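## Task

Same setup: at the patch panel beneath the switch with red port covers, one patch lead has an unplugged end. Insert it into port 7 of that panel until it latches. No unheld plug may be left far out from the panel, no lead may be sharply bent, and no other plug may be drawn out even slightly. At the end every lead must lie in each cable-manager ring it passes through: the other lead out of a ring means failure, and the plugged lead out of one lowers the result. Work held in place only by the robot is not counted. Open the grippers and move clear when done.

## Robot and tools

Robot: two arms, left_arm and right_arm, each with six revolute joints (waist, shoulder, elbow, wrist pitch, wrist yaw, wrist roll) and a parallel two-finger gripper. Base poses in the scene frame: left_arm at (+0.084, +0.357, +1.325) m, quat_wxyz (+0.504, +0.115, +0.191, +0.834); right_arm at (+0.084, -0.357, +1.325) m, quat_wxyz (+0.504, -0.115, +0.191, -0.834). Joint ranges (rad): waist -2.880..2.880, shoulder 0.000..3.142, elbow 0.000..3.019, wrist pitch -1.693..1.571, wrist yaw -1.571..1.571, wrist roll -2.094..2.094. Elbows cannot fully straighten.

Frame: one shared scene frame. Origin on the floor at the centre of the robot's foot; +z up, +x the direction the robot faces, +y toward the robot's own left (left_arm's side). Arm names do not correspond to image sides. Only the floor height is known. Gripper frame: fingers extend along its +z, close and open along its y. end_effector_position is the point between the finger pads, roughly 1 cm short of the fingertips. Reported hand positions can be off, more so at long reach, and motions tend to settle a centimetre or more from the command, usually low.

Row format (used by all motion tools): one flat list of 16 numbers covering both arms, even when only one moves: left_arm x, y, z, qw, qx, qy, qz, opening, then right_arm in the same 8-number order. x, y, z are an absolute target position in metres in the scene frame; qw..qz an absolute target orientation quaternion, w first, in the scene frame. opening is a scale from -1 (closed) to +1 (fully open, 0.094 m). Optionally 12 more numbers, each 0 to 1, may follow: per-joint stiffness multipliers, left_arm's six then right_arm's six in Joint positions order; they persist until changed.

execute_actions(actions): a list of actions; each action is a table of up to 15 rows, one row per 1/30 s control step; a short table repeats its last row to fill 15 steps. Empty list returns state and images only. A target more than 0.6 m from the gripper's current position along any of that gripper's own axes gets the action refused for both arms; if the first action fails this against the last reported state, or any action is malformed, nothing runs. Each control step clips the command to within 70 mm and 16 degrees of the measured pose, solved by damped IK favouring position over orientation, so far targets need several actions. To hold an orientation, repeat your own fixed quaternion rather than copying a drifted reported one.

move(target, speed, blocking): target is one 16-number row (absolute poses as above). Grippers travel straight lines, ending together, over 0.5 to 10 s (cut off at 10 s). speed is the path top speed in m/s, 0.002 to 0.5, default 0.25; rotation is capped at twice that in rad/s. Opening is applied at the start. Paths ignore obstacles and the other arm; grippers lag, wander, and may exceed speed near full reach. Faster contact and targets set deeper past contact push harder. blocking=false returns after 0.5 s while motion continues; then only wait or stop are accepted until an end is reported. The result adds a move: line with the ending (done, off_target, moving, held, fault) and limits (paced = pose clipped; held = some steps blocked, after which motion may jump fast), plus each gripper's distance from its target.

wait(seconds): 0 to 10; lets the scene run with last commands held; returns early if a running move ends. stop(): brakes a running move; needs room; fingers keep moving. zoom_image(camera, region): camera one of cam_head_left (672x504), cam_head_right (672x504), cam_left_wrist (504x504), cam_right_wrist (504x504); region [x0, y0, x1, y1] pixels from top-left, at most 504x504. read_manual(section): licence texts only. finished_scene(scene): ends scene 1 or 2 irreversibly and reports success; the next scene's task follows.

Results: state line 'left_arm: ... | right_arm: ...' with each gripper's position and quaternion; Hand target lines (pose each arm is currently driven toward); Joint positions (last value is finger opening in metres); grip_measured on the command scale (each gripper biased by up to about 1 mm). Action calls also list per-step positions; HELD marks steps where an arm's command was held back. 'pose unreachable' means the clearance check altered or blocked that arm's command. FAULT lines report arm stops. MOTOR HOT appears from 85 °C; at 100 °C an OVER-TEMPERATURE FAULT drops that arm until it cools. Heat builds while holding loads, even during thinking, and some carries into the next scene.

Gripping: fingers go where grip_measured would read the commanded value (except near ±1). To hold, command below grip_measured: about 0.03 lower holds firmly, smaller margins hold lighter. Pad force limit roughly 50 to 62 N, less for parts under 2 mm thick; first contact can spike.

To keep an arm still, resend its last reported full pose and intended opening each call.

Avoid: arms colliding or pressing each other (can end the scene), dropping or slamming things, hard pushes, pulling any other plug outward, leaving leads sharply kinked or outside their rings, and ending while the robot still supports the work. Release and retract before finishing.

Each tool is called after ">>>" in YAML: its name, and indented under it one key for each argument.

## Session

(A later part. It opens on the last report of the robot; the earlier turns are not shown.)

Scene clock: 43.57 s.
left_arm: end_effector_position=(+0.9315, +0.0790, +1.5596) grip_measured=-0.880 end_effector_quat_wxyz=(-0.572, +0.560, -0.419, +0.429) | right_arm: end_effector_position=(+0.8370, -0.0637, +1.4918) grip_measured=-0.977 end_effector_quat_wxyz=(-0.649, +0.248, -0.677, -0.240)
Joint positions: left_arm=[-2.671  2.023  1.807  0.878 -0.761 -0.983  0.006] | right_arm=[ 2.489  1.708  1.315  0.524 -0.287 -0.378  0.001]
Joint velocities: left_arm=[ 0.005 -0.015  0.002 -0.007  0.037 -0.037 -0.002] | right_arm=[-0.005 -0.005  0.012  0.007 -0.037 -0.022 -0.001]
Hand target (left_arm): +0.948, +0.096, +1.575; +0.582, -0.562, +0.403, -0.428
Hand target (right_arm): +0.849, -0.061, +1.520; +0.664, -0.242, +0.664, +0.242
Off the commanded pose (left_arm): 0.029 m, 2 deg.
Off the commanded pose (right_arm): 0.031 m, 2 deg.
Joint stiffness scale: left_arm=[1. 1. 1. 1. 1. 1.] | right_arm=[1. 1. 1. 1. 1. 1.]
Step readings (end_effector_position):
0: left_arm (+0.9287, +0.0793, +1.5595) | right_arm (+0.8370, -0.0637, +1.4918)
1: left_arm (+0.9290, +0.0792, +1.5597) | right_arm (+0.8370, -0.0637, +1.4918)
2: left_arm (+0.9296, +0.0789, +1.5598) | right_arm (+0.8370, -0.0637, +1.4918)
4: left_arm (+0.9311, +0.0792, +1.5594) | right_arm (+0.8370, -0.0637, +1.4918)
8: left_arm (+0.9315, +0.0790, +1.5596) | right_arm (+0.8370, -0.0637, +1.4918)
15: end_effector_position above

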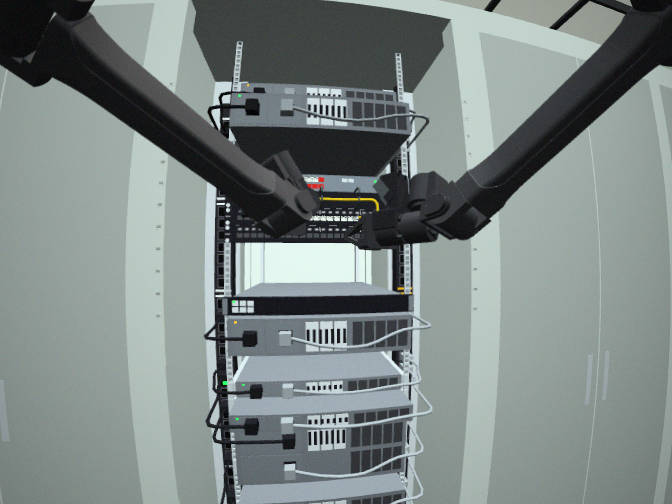

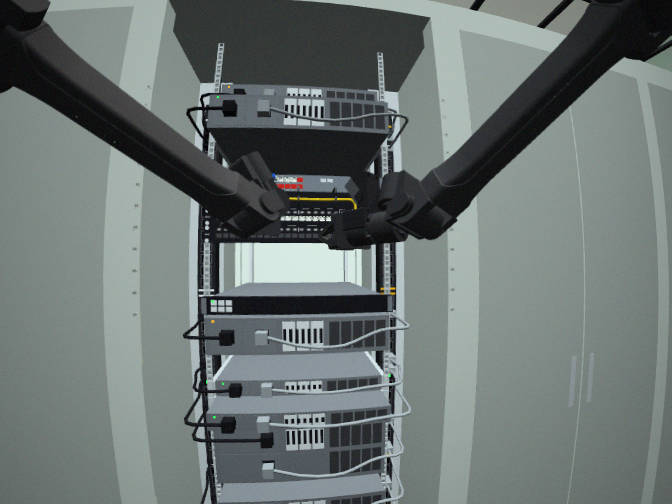

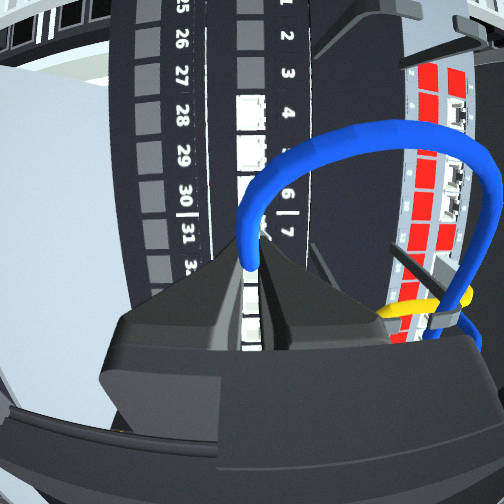

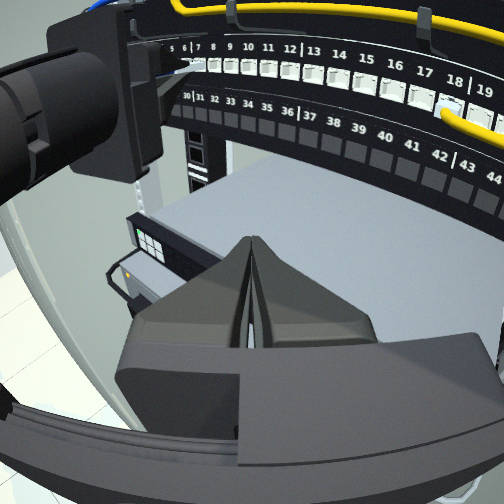

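Going in.

>>> execute_actions:
  actions:
    - [[0.9545,0.0945,1.575,0.5824,-0.5628,0.4028,-0.4281,-0.92,0.85,-0.06,1.52,0.664,-0.242,0.664,0.242,-1]]
    - [[0.958,0.0945,1.5755,0.5824,-0.5628,0.4028,-0.4281,-0.92,0.85,-0.06,1.52,0.664,-0.242,0.664,0.242,-1]]
    - [[0.961,0.0945,1.576,0.5824,-0.5628,0.4028,-0.4281,-0.92,0.85,-0.06,1.52,0.664,-0.242,0.664,0.242,-1]]

>>> zoom_image:
  camera: "cam_right_wrist"
  region: [140,30,240,100]

>>> zoom_image:
  camera: "cam_left_wrist"
  region: [220,170,310,260]

Scene clock: 45.27 s.
left_arm: end_effector_position=(+0.9352, +0.0786, +1.5599) grip_measured=-0.880 end_effector_quat_wxyz=(-0.572, +0.563, -0.419, +0.425) | right_arm: end_effector_position=(+0.8370, -0.0637, +1.4918) grip_measured=-0.977 end_effector_quat_wxyz=(-0.649, +0.248, -0.677, -0.240)
Joint positions: left_arm=[-2.671  2.031  1.827  0.863 -0.77  -0.983  0.006] | right_arm=[ 2.489  1.708  1.315  0.524 -0.287 -0.378  0.001]
Joint velocities: left_arm=[-0.015 -0.015 -0.007 -0.012  0.022 -0.007  0.   ] | right_arm=[-0.005  0.005  0.002 -0.007 -0.066 -0.007  0.   ]
Hand target (left_arm): +0.956, +0.097, +1.576; +0.582, -0.562, +0.403, -0.428
Hand target (right_arm): +0.849, -0.061, +1.520; +0.664, -0.242, +0.664, +0.242
Off the commanded pose (left_arm): 0.034 m, 2 deg.
Off the commanded pose (right_arm): 0.031 m, 2 deg.
Joint stiffness scale: left_arm=[1. 1. 1. 1. 1. 1.] | right_arm=[1. 1. 1. 1. 1. 1.]
Step readings (end_effector_position; steps 1 to 15: 1st action; 16 to 30: 2nd action; 31 to 45: 3rd action):
0: left_arm (+0.9315, +0.0790, +1.5596) | right_arm (+0.8370, -0.0637, +1.4918)
1: left_arm (+0.9318, +0.0789, +1.5597) | right_arm (+0.8370, -0.0637, +1.4918)
2: left_arm (+0.9319, +0.0790, +1.5596) | right_arm (+0.8370, -0.0637, +1.4918)
4: left_arm (+0.9320, +0.0790, +1.5594) | right_arm (+0.8370, -0.0637, +1.4918)
8: left_arm (+0.9320, +0.0790, +1.5594) | right_arm (+0.8370, -0.0637, +1.4918)
15: left_arm (+0.9320, +0.0790, +1.5594) | right_arm (+0.8370, -0.0637, +1.4918)
16: left_arm (+0.9322, +0.0791, +1.5597) | right_arm (+0.8370, -0.0637, +1.4918)
17: left_arm (+0.9325, +0.0791, +1.5597) | right_arm (+0.8370, -0.0637, +1.4918)
19: left_arm (+0.9328, +0.0792, +1.5598) | right_arm (+0.8370, -0.0637, +1.4918)
23: left_arm (+0.9328, +0.0792, +1.5599) | right_arm (+0.8370, -0.0637, +1.4918)
30: left_arm (+0.9328, +0.0792, +1.5599) | right_arm (+0.8370, -0.0637, +1.4918)
31: left_arm (+0.9330, +0.0791, +1.5598) | right_arm (+0.8370, -0.0637, +1.4918)
32: left_arm (+0.9334, +0.0791, +1.5600) | right_arm (+0.8370, -0.0637, +1.4918)
34: left_arm (+0.9341, +0.0787, +1.5599) | right_arm (+0.8370, -0.0637, +1.4918)
38: left_arm (+0.9351, +0.0787, +1.5602) | right_arm (+0.8370, -0.0637, +1.4918)
45: end_effector_position above

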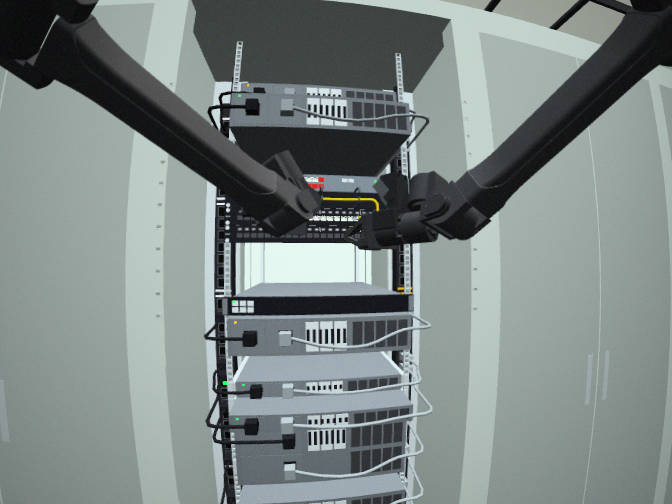

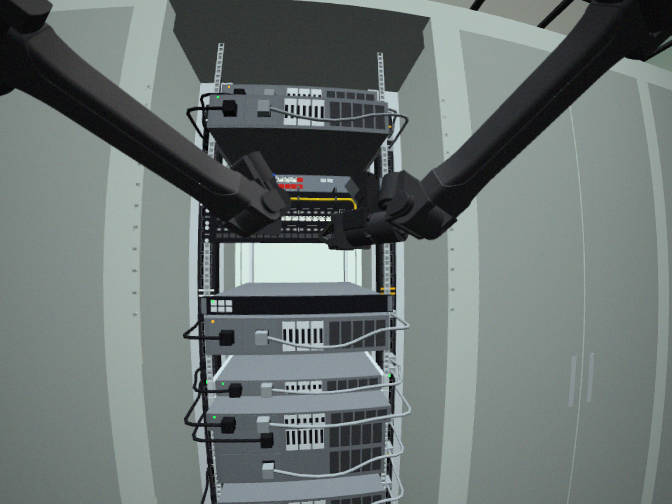

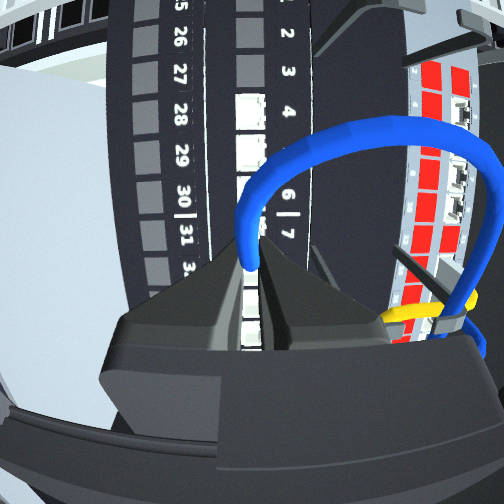

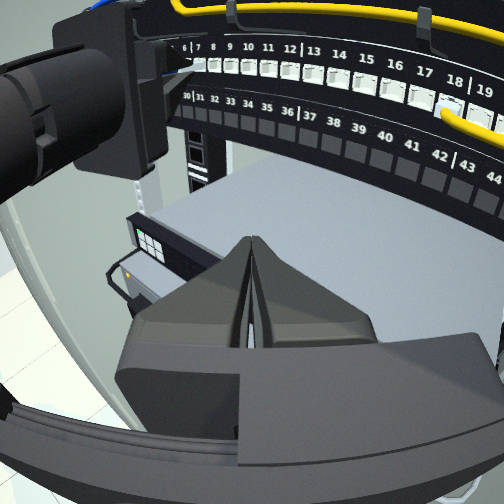

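Region (140, 30, 240, 100) of cam_right_wrist's 504x504 image, scaled by 5.040, with more detail than that image has; it fills the top 353 rows of this view, and the rest is white.

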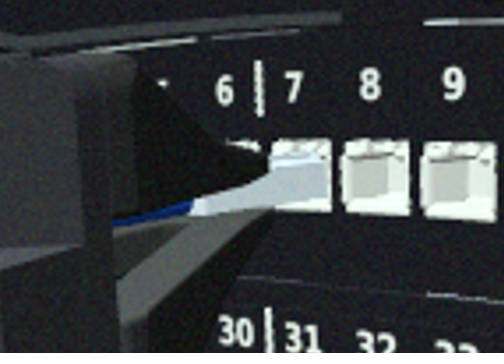

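Region (220, 170, 310, 260) of cam_left_wrist's 504x504 image, scaled by 5.600, with more detail than that image has.

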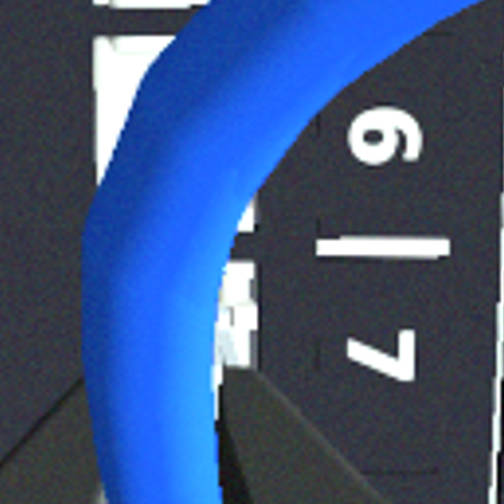

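Latch compressed; continue.

>>> execute_actions:
  actions:
    - [[0.964,0.0945,1.5765,0.5824,-0.5628,0.4028,-0.4281,-0.92,0.85,-0.06,1.52,0.664,-0.242,0.664,0.242,-1]]
    - [[0.967,0.0945,1.577,0.5824,-0.5628,0.4028,-0.4281,-0.92,0.85,-0.06,1.52,0.664,-0.242,0.664,0.242,-1]]

>>> zoom_image:
  camera: "cam_right_wrist"
  region: [140,30,240,100]

>>> zoom_image:
  camera: "cam_left_wrist"
  region: [220,170,310,260]

Scene clock: 46.47 s.
left_arm: end_effector_position=(+0.9368, +0.0790, +1.5601) grip_measured=-0.880 end_effector_quat_wxyz=(-0.572, +0.564, -0.419, +0.423) | right_arm: end_effector_position=(+0.8370, -0.0637, +1.4918) grip_measured=-0.977 end_effector_quat_wxyz=(-0.649, +0.248, -0.677, -0.240)
Joint positions: left_arm=[-2.67   2.034  1.836  0.857 -0.774 -0.983  0.006] | right_arm=[ 2.489  1.708  1.315  0.524 -0.287 -0.378  0.001]
Joint velocities: left_arm=[-0.005 -0.005  0.007  0.012 -0.022 -0.022  0.   ] | right_arm=[-0.005 -0.005 -0.017  0.007  0.139  0.022 -0.   ]
Hand target (left_arm): +0.961, +0.097, +1.577; +0.582, -0.562, +0.402, -0.428
Hand target (right_arm): +0.849, -0.061, +1.520; +0.664, -0.242, +0.664, +0.242
Off the commanded pose (left_arm): 0.038 m, 2 deg.
Off the commanded pose (right_arm): 0.031 m, 2 deg.
Joint stiffness scale: left_arm=[1. 1. 1. 1. 1. 1.] | right_arm=[1. 1. 1. 1. 1. 1.]
Step readings (end_effector_position; steps 1 to 15: 1st action; 16 to 30: 2nd action):
0: left_arm (+0.9352, +0.0787, +1.5601) | right_arm (+0.8370, -0.0637, +1.4918)
1: left_arm (+0.9355, +0.0786, +1.5603) | right_arm (+0.8370, -0.0637, +1.4918)
2: left_arm (+0.9363, +0.0787, +1.5600) | right_arm (+0.8370, -0.0637, +1.4918)
4: left_arm (+0.9365, +0.0788, +1.5599) | right_arm (+0.8370, -0.0637, +1.4918)
8: left_arm (+0.9365, +0.0788, +1.5599) | right_arm (+0.8370, -0.0637, +1.4918)
15: left_arm (+0.9365, +0.0788, +1.5599) | right_arm (+0.8370, -0.0637, +1.4918)
16: left_arm (+0.9366, +0.0787, +1.5599) | right_arm (+0.8370, -0.0637, +1.4918)
17: left_arm (+0.9367, +0.0790, +1.5600) | right_arm (+0.8370, -0.0637, +1.4918)
19: left_arm (+0.9368, +0.0790, +1.5601) | right_arm (+0.8370, -0.0637, +1.4918)
23: left_arm (+0.9368, +0.0790, +1.5601) | right_arm (+0.8370, -0.0637, +1.4918)
30: end_effector_position above

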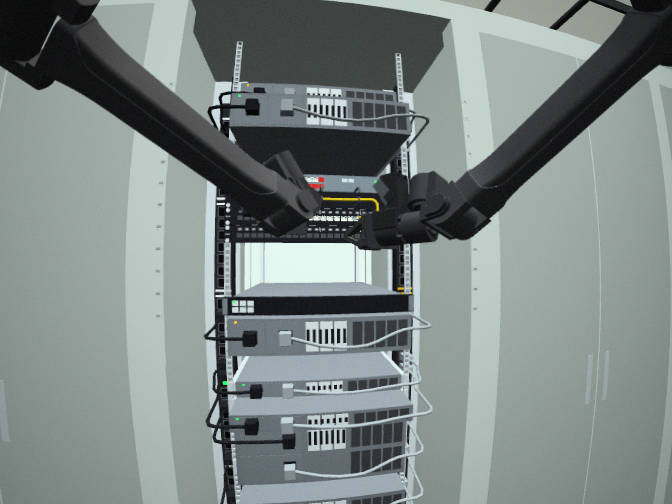

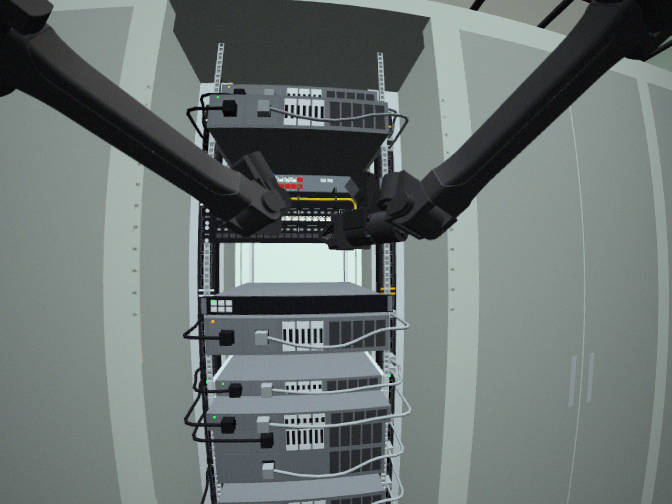

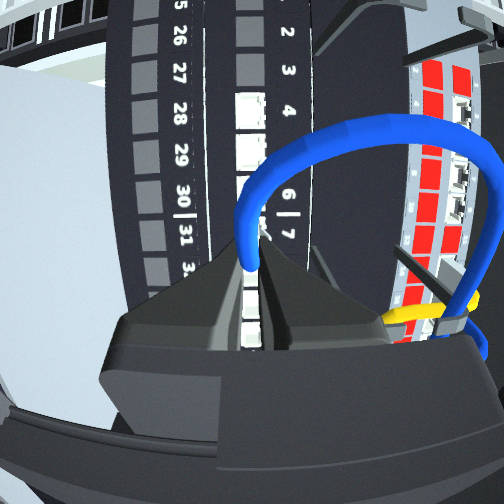

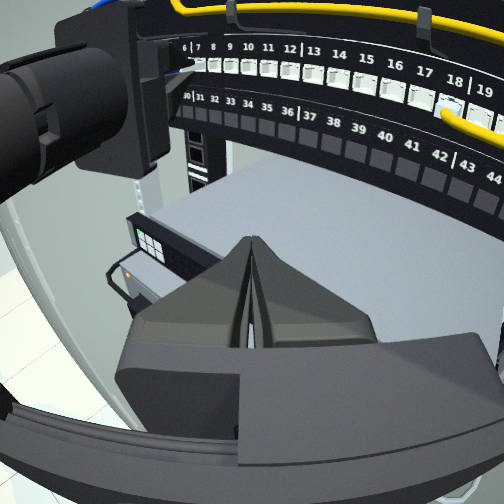

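Region (140, 30, 240, 100) of cam_right_wrist's 504x504 image, scaled by 5.040, with more detail than that image has; it fills the top 353 rows of this view, and the rest is white.

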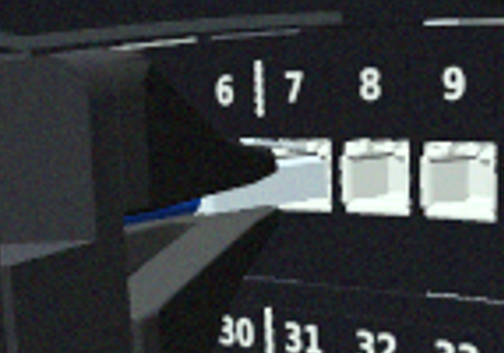

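Region (220, 170, 310, 260) of cam_left_wrist's 504x504 image, scaled by 5.600, with more detail than that image has.

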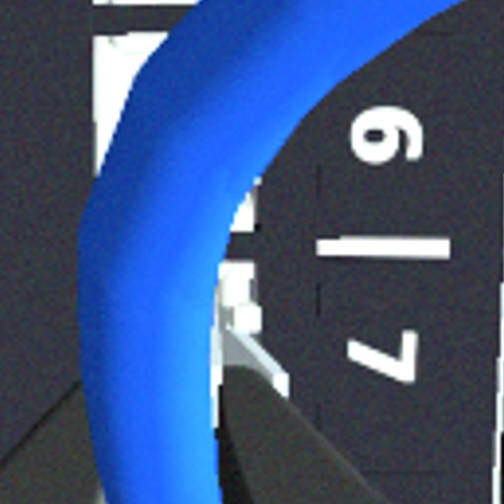

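>>> execute_actions:
  actions:
    - [[0.945,0.092,1.574,0.5824,-0.5628,0.4028,-0.4281,-0.92,0.85,-0.06,1.52,0.664,-0.242,0.664,0.242,-1]]
    - [[0.945,0.092,1.574,0.5824,-0.5628,0.4028,-0.4281,-0.78,0.85,-0.06,1.52,0.664,-0.242,0.664,0.242,-1]]
    - [[0.92,0.09,1.573,0.5824,-0.5628,0.4028,-0.4281,-0.75,0.85,-0.06,1.52,0.664,-0.242,0.664,0.242,-1]]
    - [[0.895,0.085,1.573,0.5824,-0.5628,0.4028,-0.4281,-0.6,0.85,-0.06,1.52,0.664,-0.242,0.664,0.242,-1]]

>>> zoom_image:
  camera: "cam_right_wrist"
  region: [60,0,260,140]

Scene clock: 48.93 s.
left_arm: end_effector_position=(+0.9034, +0.0907, +1.5499) grip_measured=-0.603 end_effector_quat_wxyz=(-0.582, +0.564, -0.416, +0.413) | right_arm: end_effector_position=(+0.8370, -0.0637, +1.4918) grip_measured=-0.977 end_effector_quat_wxyz=(-0.649, +0.248, -0.677, -0.240)
Joint positions: left_arm=[-2.678  1.979  1.686  0.982 -0.795 -0.942  0.019] | right_arm=[ 2.489  1.708  1.315  0.524 -0.287 -0.378  0.001]
Joint velocities: left_arm=[ 0.005 -0.005 -0.002 -0.012  0.051  0.022 -0.001] | right_arm=[ 0.015 -0.024  0.007  0.007 -0.081 -0.007 -0.   ]
Hand target (left_arm): +0.895, +0.085, +1.573; +0.582, -0.563, +0.403, -0.428
Hand target (right_arm): +0.849, -0.061, +1.520; +0.664, -0.242, +0.664, +0.242
Off the commanded pose (left_arm): 0.025 m, 2 deg.
Off the commanded pose (right_arm): 0.031 m, 2 deg.
Joint stiffness scale: left_arm=[1. 1. 1. 1. 1. 1.] | right_arm=[1. 1. 1. 1. 1. 1.]
Step readings (end_effector_position; steps 1 to 15: 1st action; 16 to 30: 2nd action; 31 to 45: 3rd action; 46 to 60: 4th action):
0: left_arm (+0.9368, +0.0790, +1.5601) | right_arm (+0.8370, -0.0637, +1.4918)
1: left_arm (+0.9367, +0.0794, +1.5600) | right_arm (+0.8370, -0.0637, +1.4918)
2: left_arm (+0.9367, +0.0794, +1.5601) | right_arm (+0.8370, -0.0637, +1.4918)
4: left_arm (+0.9367, +0.0794, +1.5601) | right_arm (+0.8370, -0.0637, +1.4918)
8: left_arm (+0.9367, +0.0794, +1.5601) | right_arm (+0.8370, -0.0637, +1.4918)
15: left_arm (+0.9367, +0.0794, +1.5601) | right_arm (+0.8370, -0.0637, +1.4918)
16: left_arm (+0.9367, +0.0792, +1.5602) | right_arm (+0.8370, -0.0637, +1.4918)
17: left_arm (+0.9369, +0.0785, +1.5607) | right_arm (+0.8370, -0.0637, +1.4918)
19: left_arm (+0.9371, +0.0786, +1.5607) | right_arm (+0.8370, -0.0637, +1.4918)
23: left_arm (+0.9371, +0.0786, +1.5608) | right_arm (+0.8370, -0.0637, +1.4918)
30: left_arm (+0.9371, +0.0786, +1.5608) | right_arm (+0.8370, -0.0637, +1.4918)
31: left_arm (+0.9355, +0.0789, +1.5587) | right_arm (+0.8370, -0.0637, +1.4918)
32: left_arm (+0.9318, +0.0814, +1.5578) | right_arm (+0.8370, -0.0637, +1.4918)
34: left_arm (+0.9266, +0.0836, +1.5555) | right_arm (+0.8370, -0.0637, +1.4918)
38: left_arm (+0.9241, +0.0854, +1.5552) | right_arm (+0.8370, -0.0637, +1.4918)
45: left_arm (+0.9240, +0.0854, +1.5553) | right_arm (+0.8370, -0.0637, +1.4918)
46: left_arm (+0.9219, +0.0864, +1.5535) | right_arm (+0.8370, -0.0637, +1.4918)
47: left_arm (+0.9171, +0.0896, +1.5519) | right_arm (+0.8370, -0.0637, +1.4918)
49: left_arm (+0.9095, +0.0920, +1.5499) | right_arm (+0.8370, -0.0637, +1.4918)
53: left_arm (+0.9041, +0.0913, +1.5499) | right_arm (+0.8370, -0.0637, +1.4918)
60: end_effector_position above

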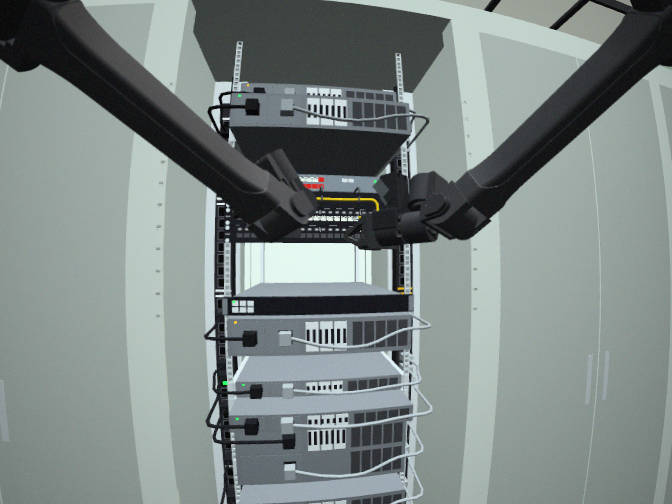

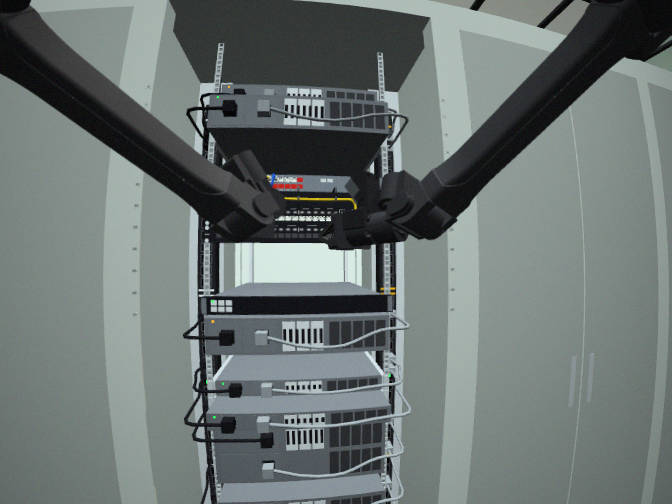

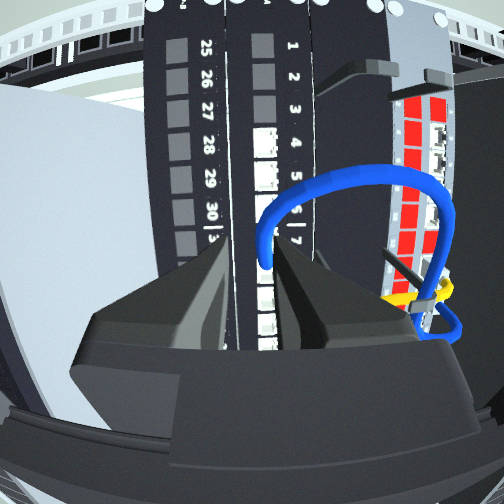

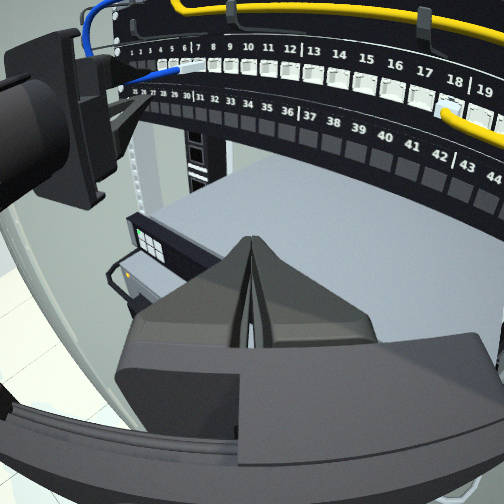

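Region (60, 0, 260, 140) of cam_right_wrist's 504x504 image, scaled by 2.520, with more detail than that image has; it fills the top 353 rows of this view, and the rest is white.

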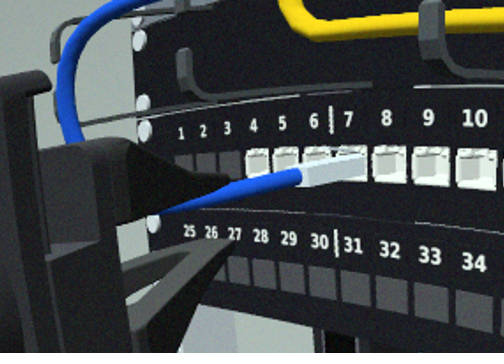

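>>> move:
  target: [0.76,0.07,1.585,0.5824,-0.5628,0.4028,-0.4281,-0.5,0.72,-0.15,1.5,0.664,-0.242,0.664,0.242,-1]
  speed: 0.15

>>> zoom_image:
  camera: "cam_left_wrist"
  region: [220,80,460,320]

Scene clock: 50.50 s.
left_arm: end_effector_position=(+0.7655, +0.0669, +1.5673) grip_measured=-0.502 end_effector_quat_wxyz=(-0.581, +0.560, -0.417, +0.418) | right_arm: end_effector_position=(+0.7220, -0.1449, +1.5092) grip_measured=-0.977 end_effector_quat_wxyz=(-0.666, +0.246, -0.660, -0.245)
Joint positions: left_arm=[-2.843  1.83   1.317  1.326 -0.905 -0.777  0.023] | right_arm=[ 2.425  1.403  0.889  0.694 -0.37  -0.361  0.001]
Joint velocities: left_arm=[ 0.005 -0.005 -0.012  0.007  0.022  0.007  0.001] | right_arm=[-0.015 -0.015 -0.012  0.002 -0.007 -0.095  0.001]
Hand target (left_arm): +0.761, +0.069, +1.584; +0.581, -0.563, +0.404, -0.428
Hand target (right_arm): +0.721, -0.152, +1.502; +0.664, -0.242, +0.665, +0.243
Off the commanded pose (left_arm): 0.019 m, 2 deg.
Off the commanded pose (right_arm): 0.011 m, 1 deg.
Joint stiffness scale: left_arm=[1. 1. 1. 1. 1. 1.] | right_arm=[1. 1. 1. 1. 1. 1.]
move: off_target (left_arm, right_arm)

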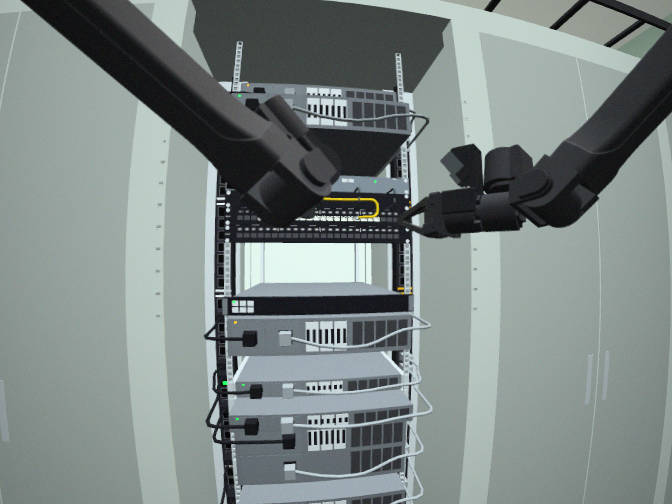

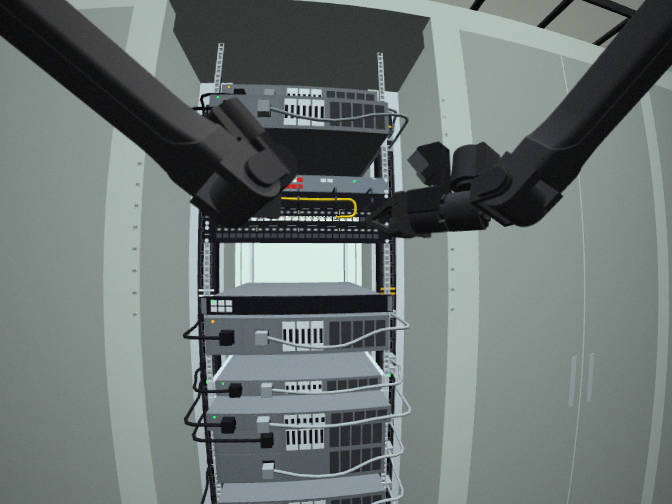

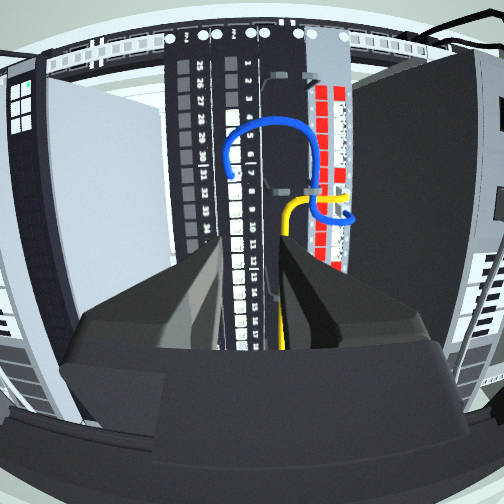

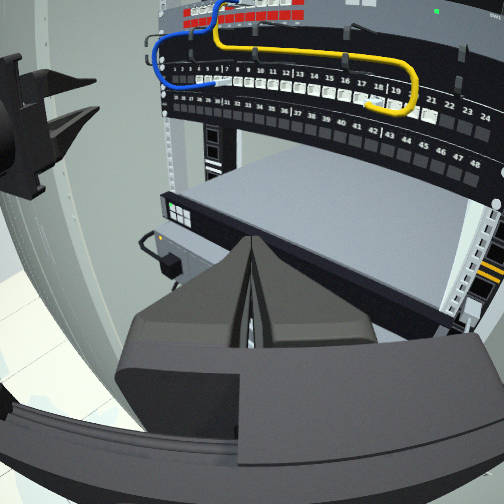

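Region (220, 80, 460, 320) of cam_left_wrist's 504x504 image, scaled by 2.100, with more detail than that image has.

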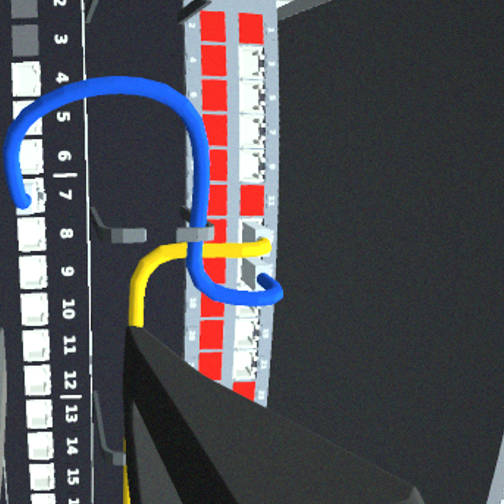

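>>> finished_scene:
  scene: 2

The scene is finished: the task was done.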